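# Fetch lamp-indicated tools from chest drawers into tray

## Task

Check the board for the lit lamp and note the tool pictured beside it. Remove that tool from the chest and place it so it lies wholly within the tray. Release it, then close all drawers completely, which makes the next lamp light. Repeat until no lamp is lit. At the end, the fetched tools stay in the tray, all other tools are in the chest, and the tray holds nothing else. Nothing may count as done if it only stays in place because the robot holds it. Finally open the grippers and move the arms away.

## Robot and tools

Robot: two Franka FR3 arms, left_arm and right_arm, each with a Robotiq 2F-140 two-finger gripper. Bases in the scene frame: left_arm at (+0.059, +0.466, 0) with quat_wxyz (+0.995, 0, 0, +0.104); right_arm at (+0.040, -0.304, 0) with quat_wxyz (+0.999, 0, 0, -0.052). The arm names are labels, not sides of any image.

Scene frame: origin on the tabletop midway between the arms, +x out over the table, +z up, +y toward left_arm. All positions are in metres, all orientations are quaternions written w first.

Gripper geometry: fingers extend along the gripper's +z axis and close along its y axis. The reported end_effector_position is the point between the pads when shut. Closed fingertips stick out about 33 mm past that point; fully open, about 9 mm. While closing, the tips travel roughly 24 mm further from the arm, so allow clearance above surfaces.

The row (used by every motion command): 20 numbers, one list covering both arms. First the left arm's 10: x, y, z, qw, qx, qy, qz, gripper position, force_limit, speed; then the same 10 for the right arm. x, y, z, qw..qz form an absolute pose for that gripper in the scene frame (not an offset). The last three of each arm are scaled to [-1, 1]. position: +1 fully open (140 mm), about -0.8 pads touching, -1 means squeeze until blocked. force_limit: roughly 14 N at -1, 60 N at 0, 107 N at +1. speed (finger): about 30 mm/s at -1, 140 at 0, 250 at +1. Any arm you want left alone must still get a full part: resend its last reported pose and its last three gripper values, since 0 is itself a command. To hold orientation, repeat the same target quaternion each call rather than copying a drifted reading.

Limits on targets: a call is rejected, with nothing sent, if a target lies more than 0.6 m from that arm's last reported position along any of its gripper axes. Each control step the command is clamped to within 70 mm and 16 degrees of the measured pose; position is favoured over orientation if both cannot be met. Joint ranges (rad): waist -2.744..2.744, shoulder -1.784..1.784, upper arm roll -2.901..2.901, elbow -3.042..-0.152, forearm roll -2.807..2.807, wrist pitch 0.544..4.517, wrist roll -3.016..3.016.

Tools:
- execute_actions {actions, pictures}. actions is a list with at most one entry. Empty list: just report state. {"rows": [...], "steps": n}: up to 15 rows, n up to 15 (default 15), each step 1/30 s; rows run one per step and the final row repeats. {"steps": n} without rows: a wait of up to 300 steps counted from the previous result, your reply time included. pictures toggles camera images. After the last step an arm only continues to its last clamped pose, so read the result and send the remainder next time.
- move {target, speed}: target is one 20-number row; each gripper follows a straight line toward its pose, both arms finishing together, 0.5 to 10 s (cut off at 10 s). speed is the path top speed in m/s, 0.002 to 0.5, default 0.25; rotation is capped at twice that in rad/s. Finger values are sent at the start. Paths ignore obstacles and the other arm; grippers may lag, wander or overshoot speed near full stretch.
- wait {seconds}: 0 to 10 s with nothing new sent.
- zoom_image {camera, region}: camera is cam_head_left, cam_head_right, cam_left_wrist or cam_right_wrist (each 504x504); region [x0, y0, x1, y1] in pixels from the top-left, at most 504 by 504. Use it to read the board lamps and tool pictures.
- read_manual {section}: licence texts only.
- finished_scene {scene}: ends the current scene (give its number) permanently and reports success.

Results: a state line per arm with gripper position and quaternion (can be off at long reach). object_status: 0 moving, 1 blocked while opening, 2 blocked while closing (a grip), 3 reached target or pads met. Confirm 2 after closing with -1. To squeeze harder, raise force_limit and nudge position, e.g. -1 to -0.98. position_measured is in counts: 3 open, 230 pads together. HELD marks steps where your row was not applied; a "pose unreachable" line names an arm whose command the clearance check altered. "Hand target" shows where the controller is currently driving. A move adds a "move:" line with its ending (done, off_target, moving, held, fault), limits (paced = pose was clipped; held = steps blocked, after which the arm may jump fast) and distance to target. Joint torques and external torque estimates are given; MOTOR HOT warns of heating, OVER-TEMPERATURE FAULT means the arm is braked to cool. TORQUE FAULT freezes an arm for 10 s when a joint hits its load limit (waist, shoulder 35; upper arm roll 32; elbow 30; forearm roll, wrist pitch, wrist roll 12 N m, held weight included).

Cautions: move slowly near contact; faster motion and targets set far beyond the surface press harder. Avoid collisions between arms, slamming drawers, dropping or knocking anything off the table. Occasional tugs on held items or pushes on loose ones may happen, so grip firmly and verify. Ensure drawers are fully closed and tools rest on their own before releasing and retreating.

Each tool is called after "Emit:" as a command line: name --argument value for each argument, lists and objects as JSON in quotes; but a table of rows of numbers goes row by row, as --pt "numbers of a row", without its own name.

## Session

Emit:
execute_actions --actions '[]'

Scene clock: 0.00 s of 15600.00 s.
left_arm: end_effector_position=(+0.1682, +0.7879, +0.3805) position_measured=3 object_status=3 end_effector_quat_wxyz=(-0.565, -0.419, +0.609, +0.368) | right_arm: end_effector_position=(+0.1775, -0.9415, +0.2636) position_measured=3 object_status=3 end_effector_quat_wxyz=(-0.098, -0.478, +0.866, +0.109)
Joint positions: left_arm=[ 0.546  0.194 -0.18  -1.97   0.777  0.845  0.986] | right_arm=[-1.133  0.508 -0.011 -1.236 -0.226  1.562 -0.667]
Joint velocities: left_arm=[ 0.001 -0.    -0.001 -0.002 -0.001 -0.    -0.001] | right_arm=[-0.     0.     0.     0.001 -0.     0.     0.003]
Joint torques (N m, as the joint torque sensors report them, + toward a larger angle): no reading
External joint torques (N m, as the arm's controller estimates them; a push from outside toward a larger angle lowers the number): no reading
Hand target (left_arm): +0.168, +0.788, +0.380; +0.565, +0.419, -0.609, -0.368
Hand target (right_arm): +0.178, -0.942, +0.264; -0.098, -0.478, +0.866, +0.109

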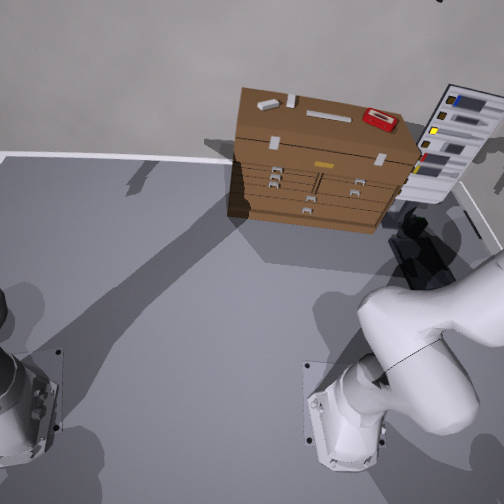

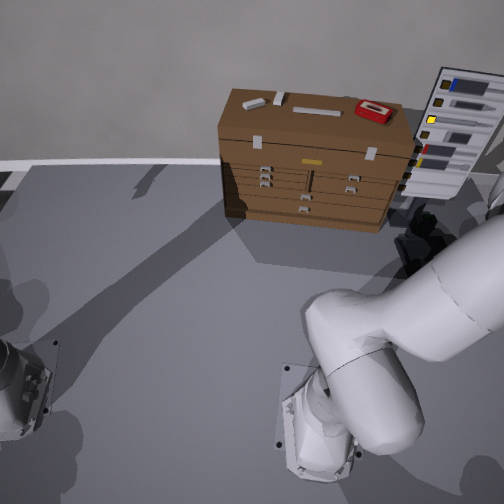

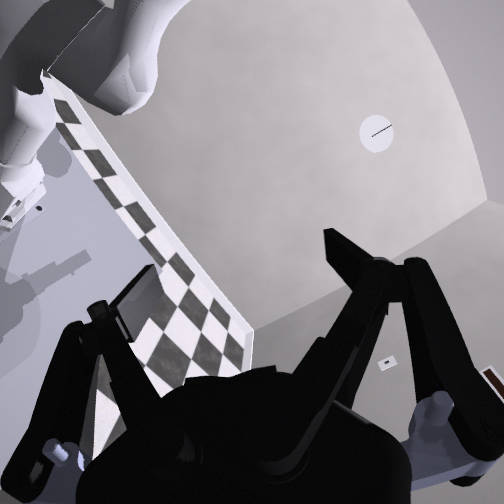

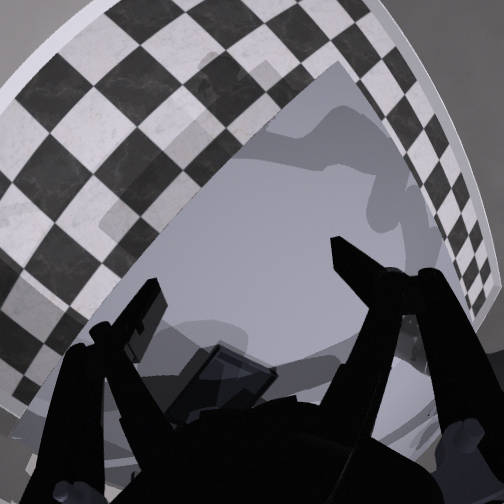

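Emit:
zoom_image --camera "cam_head_left" --region '[210,70,504,310]'

Emit:
zoom_image --camera "cam_head_right" --region '[390,55,504,215]'

Region (210, 70, 504, 310) of cam_head_left's 504x504 image, scaled by 1.714, with more detail than that image has; it fills the top 411 rows of this view, and the rest is white.

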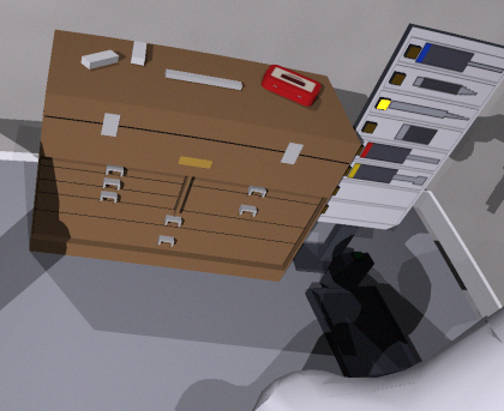

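Region (390, 55, 504, 215) of cam_head_right's 504x504 image, scaled by 3.150, with more detail than that image has; it fills the left 359 columns of this view, and the rest is white.

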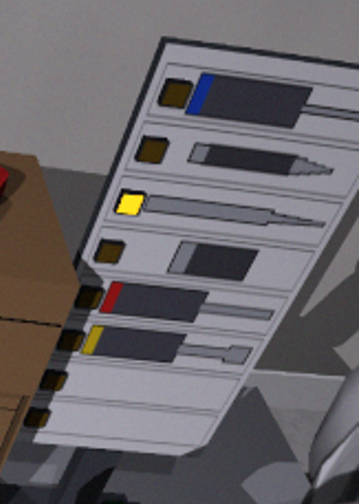

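Emit:
move --target '[0.1682,0.7879,0.3805,-0.565,-0.419,0.609,0.368,1,0,0,0.36,-0.6,0.32,0,0.866,-0.5,0,-0.3,0,0]' --speed 0.3

Emit:
move --target '[0.1682,0.7879,0.3805,-0.565,-0.419,0.609,0.368,1,0,0,0.47,-0.24,0.26,0,0.9877,0,0.1564,-0.3,0,0]' --speed 0.3

Scene clock: 33.03 s of 15600.00 s.
left_arm: end_effector_position=(+0.1682, +0.7879, +0.3805) position_measured=3 object_status=3 end_effector_quat_wxyz=(-0.565, -0.419, +0.609, +0.368) | right_arm: end_effector_position=(+0.3658, -0.6062, +0.3181) position_measured=167 object_status=3 end_effector_quat_wxyz=(+0.004, +0.863, -0.505, +0.001)
Joint positions: left_arm=[ 0.546  0.194 -0.18  -1.97   0.777  0.845  0.986] | right_arm=[-0.81  -0.374  0.147 -2.205  0.049  1.84  -1.303]
Joint velocities: left_arm=[-0.001 -0.001  0.002 -0.     0.001  0.    -0.   ] | right_arm=[ 0.011  0.001 -0.009 -0.    -0.     0.001 -0.028]
Joint torques (N m, as the joint torque sensors report them, + toward a larger angle): left_arm=[  0.01 -35.04   0.22  21.12   2.48  -1.8    0.1 ] | right_arm=[  0.75 -18.79  -1.86  23.73   1.03   3.    -0.53]
External joint torques (N m, as the arm's controller estimates them; a push from outside toward a larger angle lowers the number): left_arm=[ 0.03 -0.64  0.66  1.1   0.1  -0.06  0.04] | right_arm=[ 0.65 -0.17 -0.03 -0.64  0.2   0.48 -0.53]
Hand target (left_arm): +0.168, +0.788, +0.381; +0.565, +0.419, -0.609, -0.368
Hand target (right_arm): +0.367, -0.606, +0.318; +0.003, +0.867, -0.498, +0.003
Off the commanded pose (left_arm): 0.000 m, 0 deg.
Off the commanded pose (right_arm): 0.009 m, 1 deg.
After step 90, 27.37 s passed at rest.
move: off_target (right_arm)

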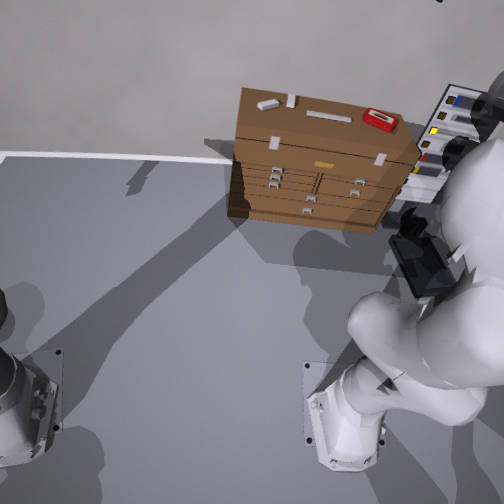

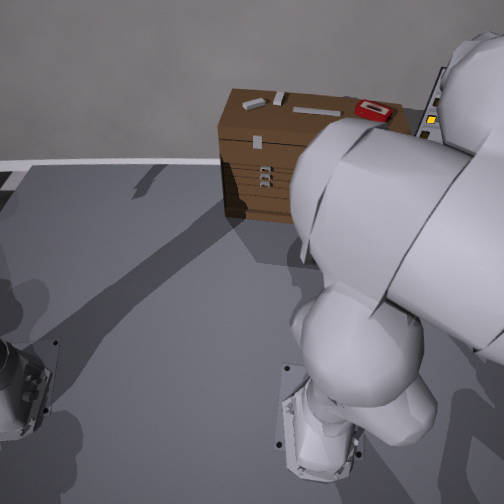

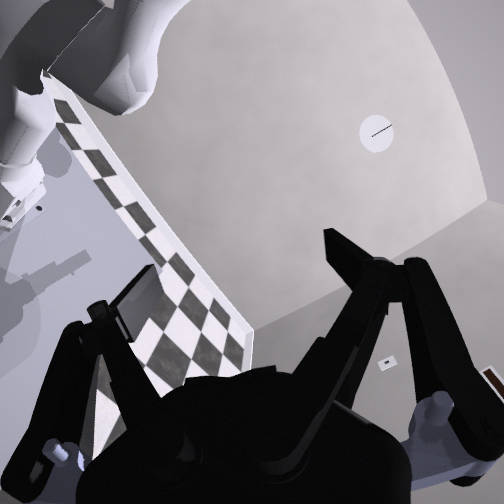

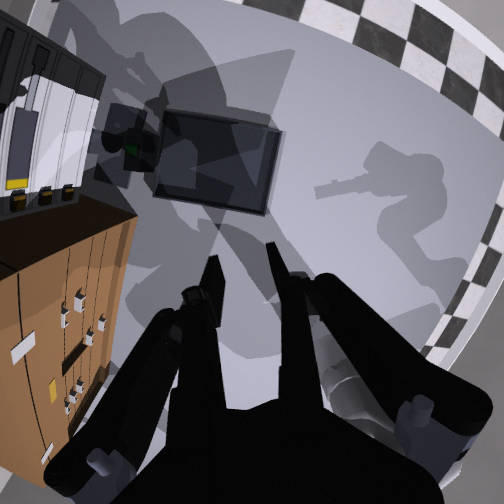

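Scene clock: 35.57 s of 15600.00 s.
left_arm: end_effector_position=(+0.1682, +0.7879, +0.3805) position_measured=3 object_status=3 end_effector_quat_wxyz=(-0.565, -0.419, +0.609, +0.368) | right_arm: end_effector_position=(+0.4786, -0.2441, +0.2594) position_measured=167 object_status=3 end_effector_quat_wxyz=(+0.006, +0.988, -0.004, +0.156)
Joint positions: left_arm=[ 0.546  0.194 -0.18  -1.97   0.777  0.845  0.986] | right_arm=[-0.093 -0.661  0.35  -2.663  0.227  2.335 -1.58 ]
Joint velocities: left_arm=[ 0.001  0.001  0.     0.001 -0.     0.    -0.   ] | right_arm=[ 0.001  0.001 -0.001  0.    -0.001  0.012 -0.01 ]
Joint torques (N m, as the joint torque sensors report them, + toward a larger angle): left_arm=[ -0.12 -34.74   0.37  20.99   2.46  -1.86   0.07] | right_arm=[ 0.82 -8.53 -5.98 23.7  -0.08  3.66 -0.4 ]
External joint torques (N m, as the arm's controller estimates them; a push from outside toward a larger angle lowers the number): left_arm=[-0.15 -0.41  0.76  0.99  0.1  -0.12  0.01] | right_arm=[ 0.8  -0.07 -0.34 -0.5  -0.87  0.51 -0.41]
Hand target (left_arm): +0.168, +0.788, +0.381; +0.565, +0.419, -0.609, -0.368
Hand target (right_arm): +0.480, -0.244, +0.259; +0.007, +0.987, +0.003, +0.158
Off the commanded pose (left_arm): 0.000 m, 0 deg.
Off the commanded pose (right_arm): 0.010 m, 1 deg.
move: off_target (right_arm)

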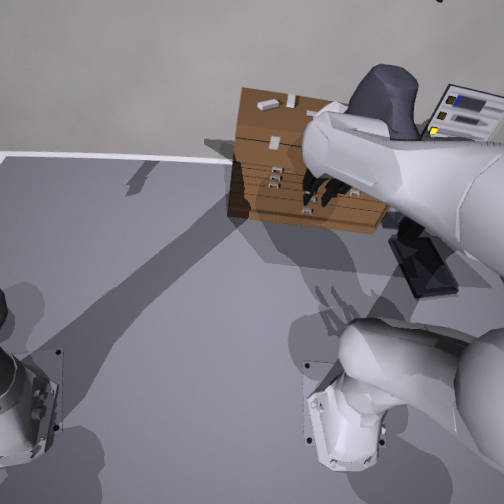

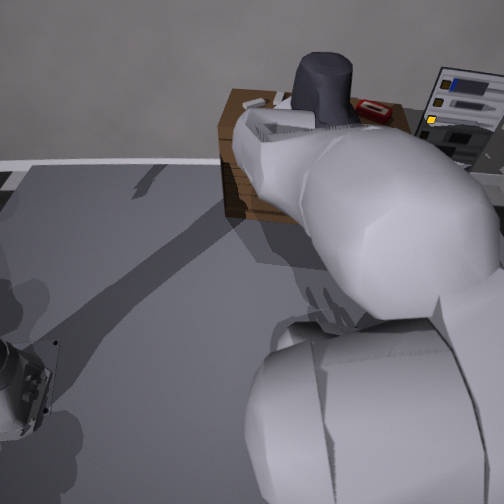

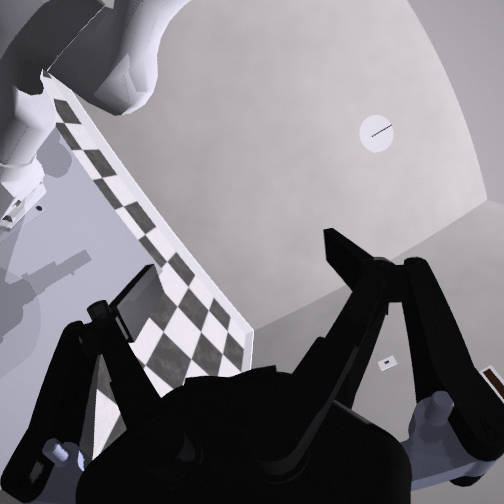

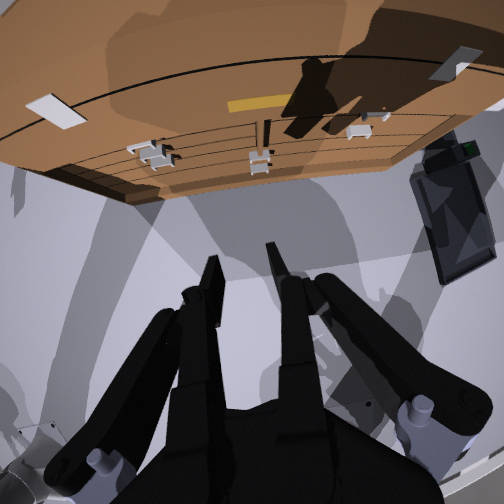

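Emit:
move --target '[0.1682,0.7879,0.3805,-0.565,-0.419,0.609,0.368,1,0,0,0.56,-0.285,0.075,0,0.970,0,0.242,-0.3,0,0]' --speed 0.15

Scene clock: 49.40 s of 15600.00 s.
left_arm: end_effector_position=(+0.1682, +0.7879, +0.3805) position_measured=3 object_status=3 end_effector_quat_wxyz=(-0.565, -0.419, +0.609, +0.368) | right_arm: end_effector_position=(+0.5576, -0.2827, +0.0728) position_measured=167 object_status=3 end_effector_quat_wxyz=(-0.010, +0.971, -0.002, +0.240)
Joint positions: left_arm=[ 0.546  0.194 -0.18  -1.97   0.777  0.845  0.986] | right_arm=[-0.181  0.012  0.369 -2.788  0.175  3.285 -1.664]
Joint velocities: left_arm=[ 0.     0.    -0.001 -0.001 -0.    -0.    -0.   ] | right_arm=[ 0.037  0.003 -0.019  0.003  0.072  0.014 -0.053]
Joint torques (N m, as the joint torque sensors report them, + toward a larger angle): left_arm=[  0.23 -34.92   0.27  20.8    2.53  -1.85   0.12] | right_arm=[  0.73 -20.61  -0.49  16.25   0.89   3.88  -0.43]
External joint torques (N m, as the arm's controller estimates them; a push from outside toward a larger angle lowers the number): left_arm=[ 0.2  -0.71  0.67  0.88  0.17 -0.11  0.06] | right_arm=[ 0.86  1.97 -0.48  0.09  0.78  0.51 -0.44]
Hand target (left_arm): +0.168, +0.788, +0.381; +0.565, +0.419, -0.609, -0.368
Hand target (right_arm): +0.559, -0.283, +0.074; -0.007, +0.970, +0.004, +0.243
Off the commanded pose (left_arm): 0.000 m, 0 deg.
Off the commanded pose (right_arm): 0.004 m, 1 deg.
After step 90, 8.67 s passed at rest.
move: off_target (right_arm)

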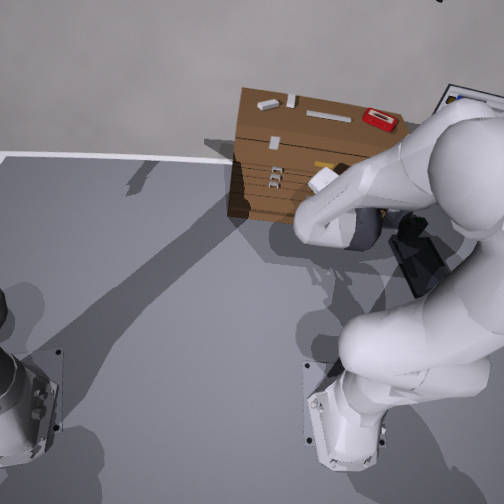

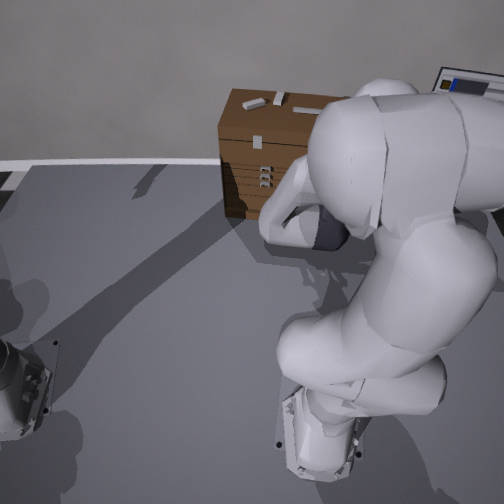

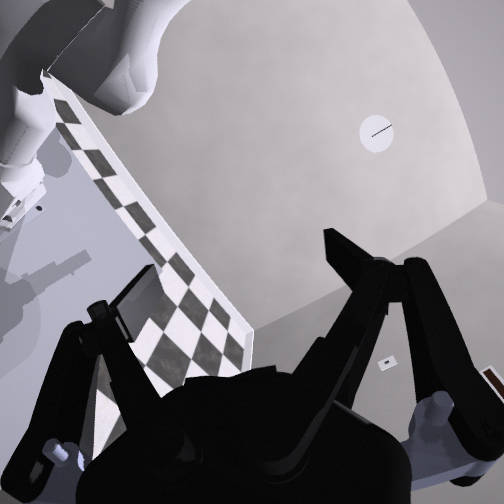

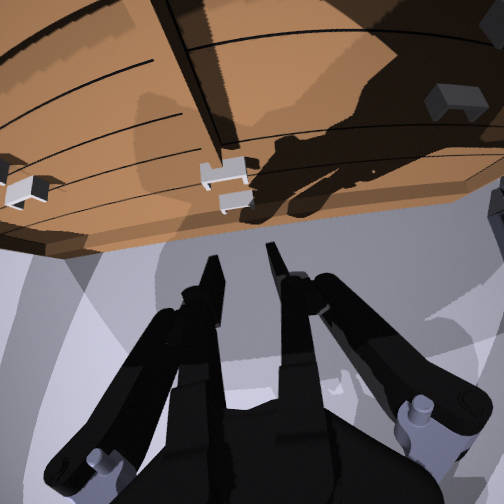

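Emit:
move --target '[0.1682,0.7879,0.3805,-0.565,-0.419,0.609,0.368,1,0,0,0.59,-0.284,0.071,0,0.970,0,0.242,-0.3,0,0]' --speed 0.04

Scene clock: 57.10 s of 15600.00 s.
left_arm: end_effector_position=(+0.1682, +0.7879, +0.3805) position_measured=3 object_status=3 end_effector_quat_wxyz=(-0.565, -0.419, +0.609, +0.368) | right_arm: end_effector_position=(+0.5910, -0.2845, +0.0726) position_measured=167 object_status=3 end_effector_quat_wxyz=(-0.010, +0.969, -0.004, +0.247)
Joint positions: left_arm=[ 0.546  0.194 -0.18  -1.97   0.777  0.845  0.986] | right_arm=[ 0.06   0.089  0.135 -2.69   0.257  3.282 -1.74 ]
Joint velocities: left_arm=[-0.001 -0.002  0.    -0.    -0.     0.    -0.002] | right_arm=[ 0.349  0.    -0.314  0.009  0.071 -0.009 -0.046]
Joint torques (N m, as the joint torque sensors report them, + toward a larger angle): left_arm=[ -0.23 -35.12   0.33  20.63   2.49  -1.77   0.03] | right_arm=[  0.17 -25.22  -0.31  16.84   0.67   2.63  -0.45]
External joint torques (N m, as the arm's controller estimates them; a push from outside toward a larger angle lowers the number): left_arm=[-0.3  -0.75  0.68  0.63  0.12 -0.02 -0.03] | right_arm=[ 0.39  1.84 -0.59  0.4   0.67 -0.71 -0.47]
Hand target (left_arm): +0.168, +0.788, +0.381; +0.565, +0.419, -0.609, -0.368
Hand target (right_arm): +0.590, -0.285, +0.071; -0.008, +0.970, +0.002, +0.244
Off the commanded pose (left_arm): 0.000 m, 0 deg.
Off the commanded pose (right_arm): 0.002 m, 1 deg.
After step 90, 3.60 s passed at rest.
move: done

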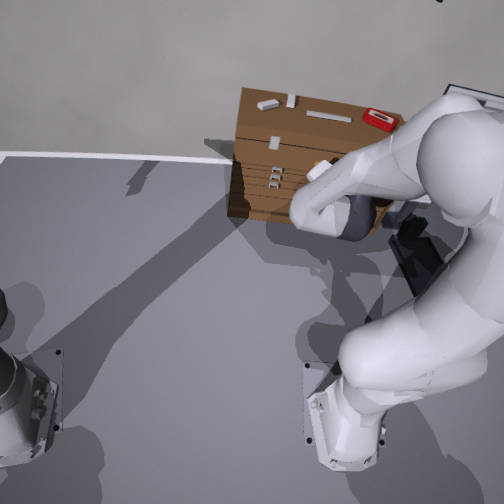

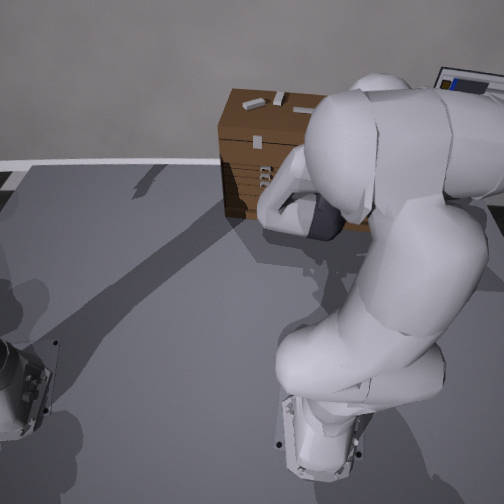

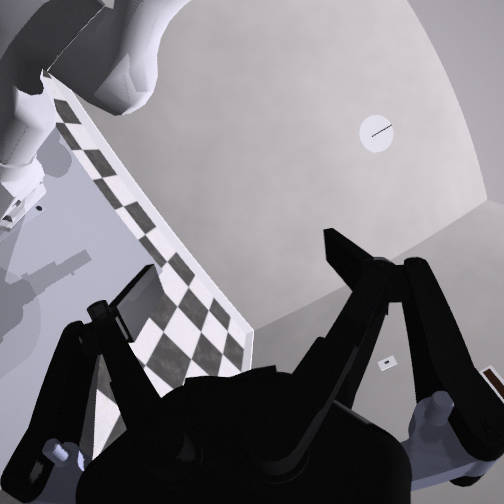

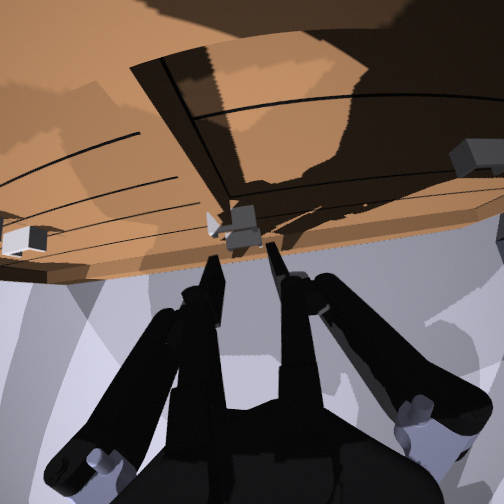

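Emit:
move --target '[0.1682,0.7879,0.3805,-0.565,-0.419,0.609,0.368,1,0,0,0.603,-0.287,0.070,0,0.970,0,0.242,-0.3,0,0]' --speed 0.02

Emit:
move --target '[0.1682,0.7879,0.3805,-0.565,-0.419,0.609,0.368,1,0,0,0.603,-0.287,0.070,0,0.970,0,0.242,-1,0,0]' --speed 0.02

Emit:
move --target '[0.1682,0.7879,0.3805,-0.565,-0.419,0.609,0.368,1,0,0,0.535,-0.287,0.070,0,0.970,0,0.242,-1,0,0]' --speed 0.05

Scene clock: 65.30 s of 15600.00 s.
left_arm: end_effector_position=(+0.1682, +0.7879, +0.3805) position_measured=3 object_status=3 end_effector_quat_wxyz=(-0.565, -0.419, +0.609, +0.368) | right_arm: end_effector_position=(+0.6022, -0.2869, +0.0724) position_measured=167 object_status=3 end_effector_quat_wxyz=(-0.003, +0.969, -0.001, +0.245)
Joint positions: left_arm=[ 0.546  0.194 -0.18  -1.97   0.777  0.845  0.986] | right_arm=[ 0.268  0.112 -0.069 -2.651  0.28   3.261 -1.758]
Joint velocities: left_arm=[-0.001 -0.     0.     0.001  0.    -0.    -0.001] | right_arm=[ 0.195  0.001 -0.187  0.008  0.001 -0.019 -0.001]
Joint torques (N m, as the joint torque sensors report them, + toward a larger angle): left_arm=[ -0.48 -34.8    0.75  20.54   2.52  -1.78   0.09] | right_arm=[  0.89 -22.81  -1.44  20.62   0.5    2.93  -0.38]
External joint torques (N m, as the arm's controller estimates them; a push from outside toward a larger angle lowers the number): left_arm=[-0.52 -0.52  1.14  0.55  0.14 -0.04  0.03] | right_arm=[ 1.01  5.54 -1.25  3.86  0.46 -0.41 -0.4 ]
Hand target (left_arm): +0.168, +0.788, +0.381; +0.565, +0.419, -0.609, -0.368
Hand target (right_arm): +0.603, -0.288, +0.070; -0.002, +0.970, +0.000, +0.243
Off the commanded pose (left_arm): 0.000 m, 0 deg.
Off the commanded pose (right_arm): 0.002 m, 1 deg.
After step 90, 4.37 s passed at rest.
move: done

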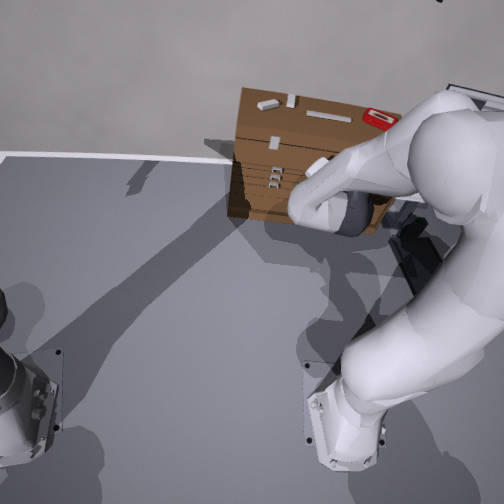

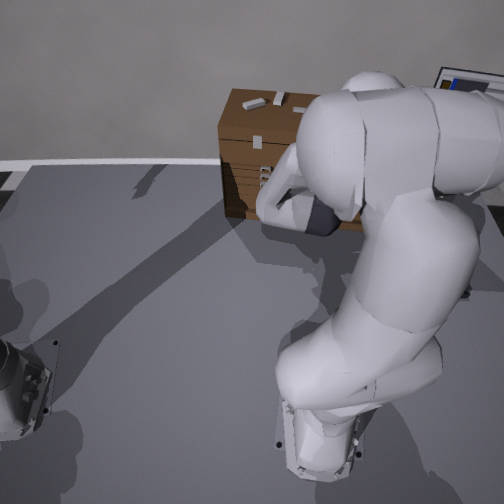

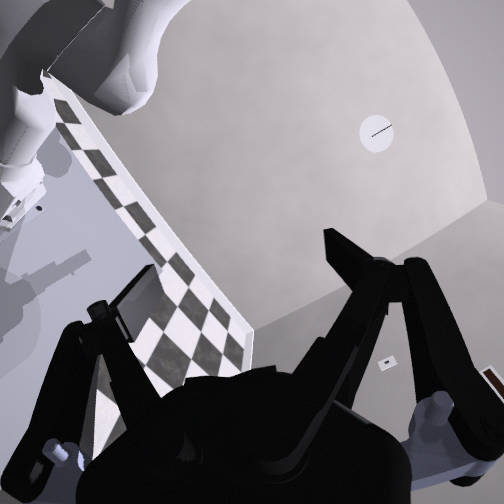

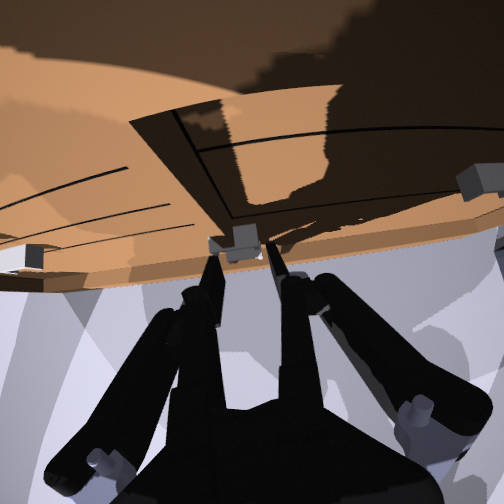

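Scene clock: 66.00 s of 15600.00 s.
left_arm: end_effector_position=(+0.1682, +0.7879, +0.3805) position_measured=3 object_status=3 end_effector_quat_wxyz=(-0.565, -0.419, +0.609, +0.368) | right_arm: end_effector_position=(+0.6017, -0.2890, +0.0717) position_measured=193 object_status=2 end_effector_quat_wxyz=(-0.000, +0.970, -0.001, +0.244)
Joint positions: left_arm=[ 0.546  0.194 -0.18  -1.97   0.777  0.845  0.986] | right_arm=[ 0.324  0.114 -0.126 -2.65   0.281  3.257 -1.758]
Joint velocities: left_arm=[-0.     0.     0.001  0.001  0.     0.     0.001] | right_arm=[ 0.049  0.001 -0.046  0.001  0.001 -0.005  0.001]
Joint torques (N m, as the joint torque sensors report them, + toward a larger angle): left_arm=[ -0.17 -35.21   0.74  20.3    2.52  -1.81   0.03] | right_arm=[  1.09 -23.36   1.08  20.59   0.15   2.94  -0.1 ]
External joint torques (N m, as the arm's controller estimates them; a push from outside toward a larger angle lowers the number): left_arm=[-0.19 -0.93  1.14  0.33  0.15 -0.07 -0.03] | right_arm=[ 1.07  4.77  1.39  3.87  0.09 -0.39 -0.12]
Hand target (left_arm): +0.168, +0.788, +0.381; +0.565, +0.419, -0.609, -0.368
Hand target (right_arm): +0.603, -0.287, +0.070; -0.000, +0.970, +0.000, +0.242
Off the commanded pose (left_arm): 0.000 m, 0 deg.
Off the commanded pose (right_arm): 0.003 m, 0 deg.
move: done

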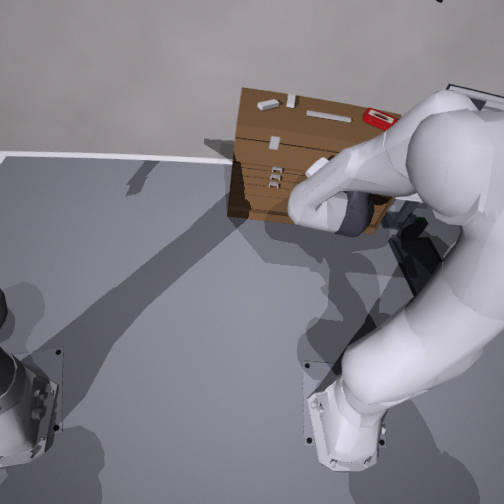

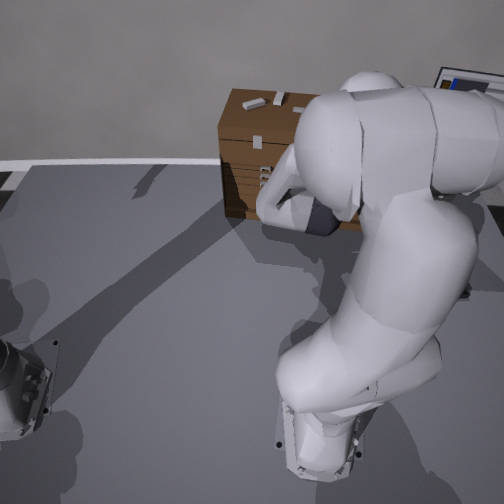

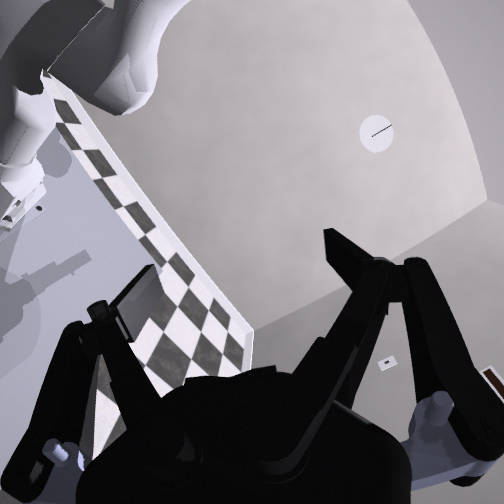

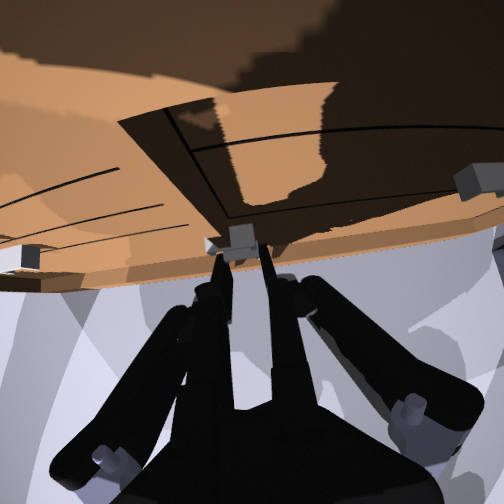

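Scene clock: 67.63 s of 15600.00 s.
left_arm: end_effector_position=(+0.1682, +0.7879, +0.3805) position_measured=3 object_status=3 end_effector_quat_wxyz=(-0.565, -0.419, +0.609, +0.368) | right_arm: end_effector_position=(+0.5380, -0.2813, +0.0718) position_measured=193 object_status=2 end_effector_quat_wxyz=(-0.005, +0.970, -0.001, +0.244)
Joint positions: left_arm=[ 0.546  0.194 -0.18  -1.97   0.777  0.845  0.986] | right_arm=[ 0.356 -0.022 -0.116 -2.848  0.319  3.326 -1.764]
Joint velocities: left_arm=[-0.001  0.003 -0.     0.001 -0.001  0.001 -0.001] | right_arm=[-0.003 -0.002  0.011 -0.003  0.027  0.005 -0.017]
Joint torques (N m, as the joint torque sensors report them, + toward a larger angle): left_arm=[ -0.13 -35.38   0.57  20.84   2.47  -1.87   0.09] | right_arm=[ -2.21 -22.5    0.17  12.39   0.97   3.36  -0.62]
External joint torques (N m, as the arm's controller estimates them; a push from outside toward a larger angle lowers the number): left_arm=[-0.15 -1.21  0.99  0.89  0.1  -0.14  0.03] | right_arm=[-2.15  0.08  0.17 -3.38  1.   -0.01 -0.64]
Hand target (left_arm): +0.168, +0.788, +0.381; +0.565, +0.419, -0.609, -0.368
Hand target (right_arm): +0.535, -0.285, +0.070; -0.002, +0.970, +0.000, +0.242
Off the commanded pose (left_arm): 0.000 m, 0 deg.
Off the commanded pose (right_arm): 0.007 m, 1 deg.
move: off_target (right_arm)

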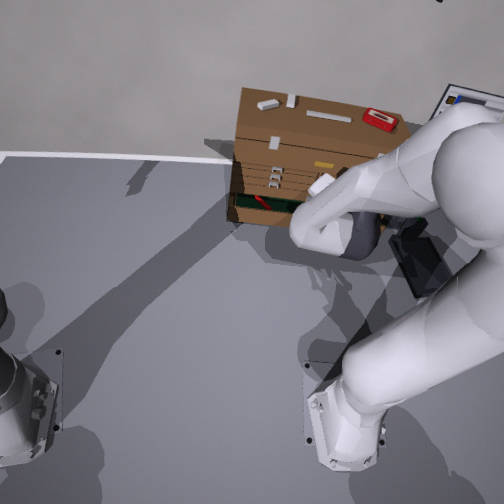

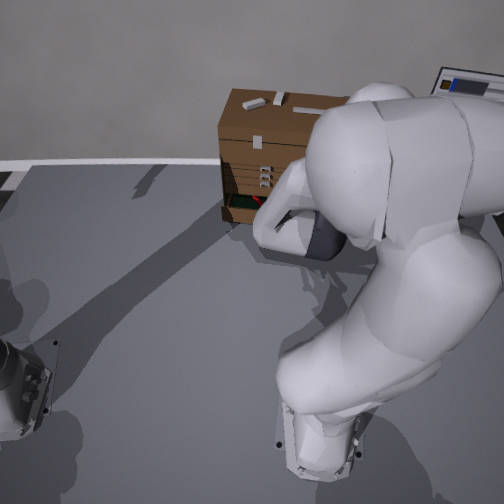

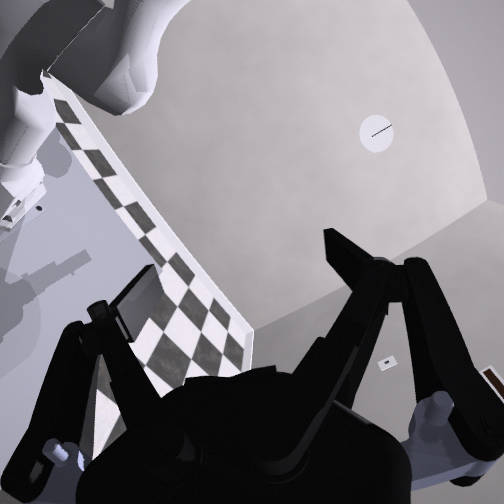

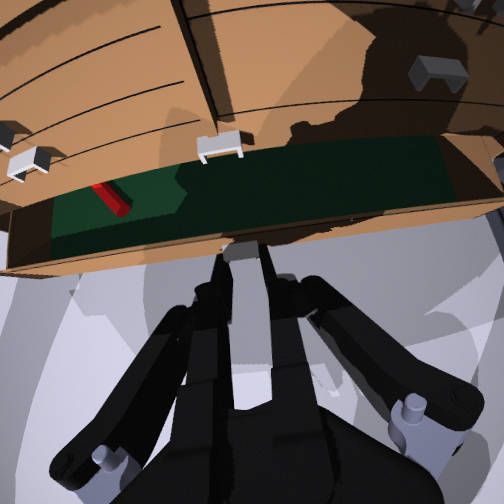

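Emit:
move --target '[0.1682,0.7879,0.3805,-0.565,-0.419,0.609,0.368,1,0,0,0.495,-0.276,0.070,0,0.970,0,0.242,-1,0,0]' --speed 0.05

Scene clock: 76.97 s of 15600.00 s.
left_arm: end_effector_position=(+0.1682, +0.7879, +0.3805) position_measured=3 object_status=3 end_effector_quat_wxyz=(-0.565, -0.419, +0.609, +0.368) | right_arm: end_effector_position=(+0.4983, -0.2756, +0.0718) position_measured=193 object_status=2 end_effector_quat_wxyz=(-0.003, +0.969, -0.006, +0.246)
Joint positions: left_arm=[ 0.546  0.194 -0.18  -1.97   0.777  0.845  0.986] | right_arm=[ 0.302 -0.107  0.012 -2.96   0.448  3.361 -1.811]
Joint velocities: left_arm=[-0.001  0.    -0.     0.001  0.    -0.001  0.001] | right_arm=[-0.058 -0.001  0.078 -0.001  0.044  0.001 -0.034]
Joint torques (N m, as the joint torque sensors report them, + toward a larger angle): left_arm=[ -0.15 -35.24   0.44  20.68   2.54  -1.82   0.05] | right_arm=[  0.17 -19.61   3.92  13.1    0.4    2.7   -0.45]
External joint torques (N m, as the arm's controller estimates them; a push from outside toward a larger angle lowers the number): left_arm=[-0.15 -0.83  0.87  0.64  0.17 -0.07  0.  ] | right_arm=[ 0.19 -0.45  3.96 -2.03  0.55 -0.63 -0.46]
Hand target (left_arm): +0.168, +0.788, +0.381; +0.565, +0.419, -0.609, -0.368
Hand target (right_arm): +0.495, -0.275, +0.070; -0.002, +0.970, +0.000, +0.243
Off the commanded pose (left_arm): 0.000 m, 0 deg.
Off the commanded pose (right_arm): 0.004 m, 1 deg.
After step 90, 5.17 s passed at rest.
move: off_target (right_arm)

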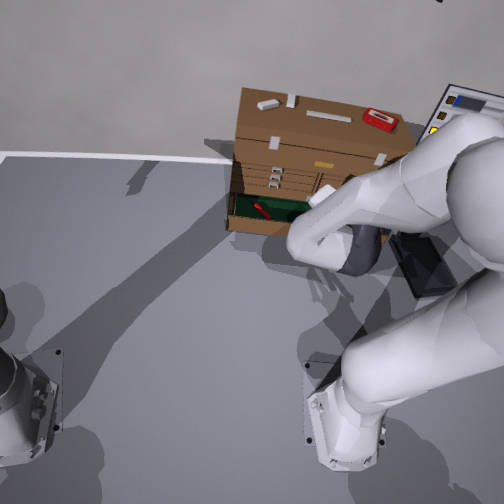

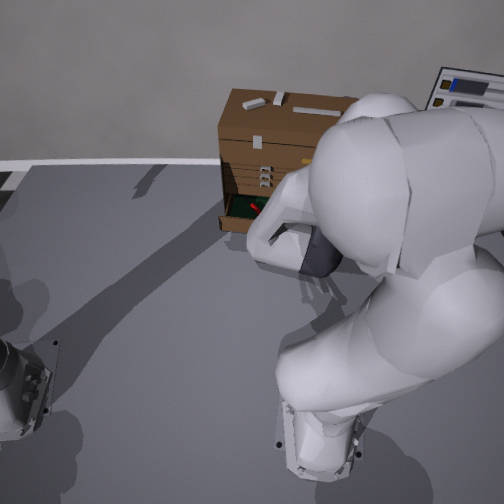

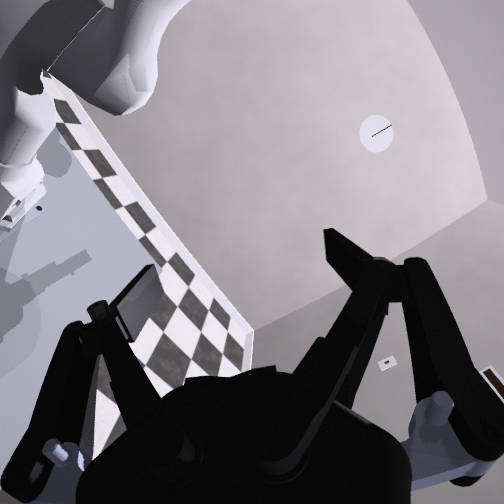

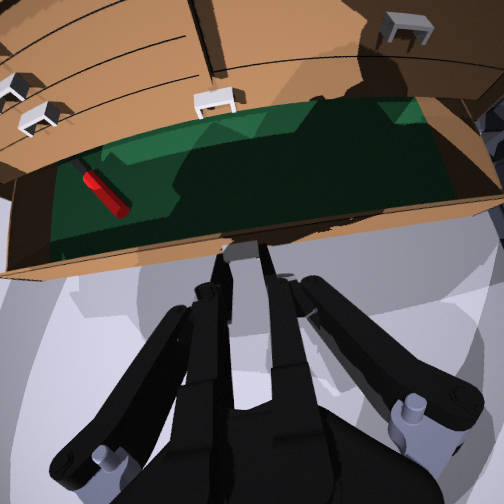

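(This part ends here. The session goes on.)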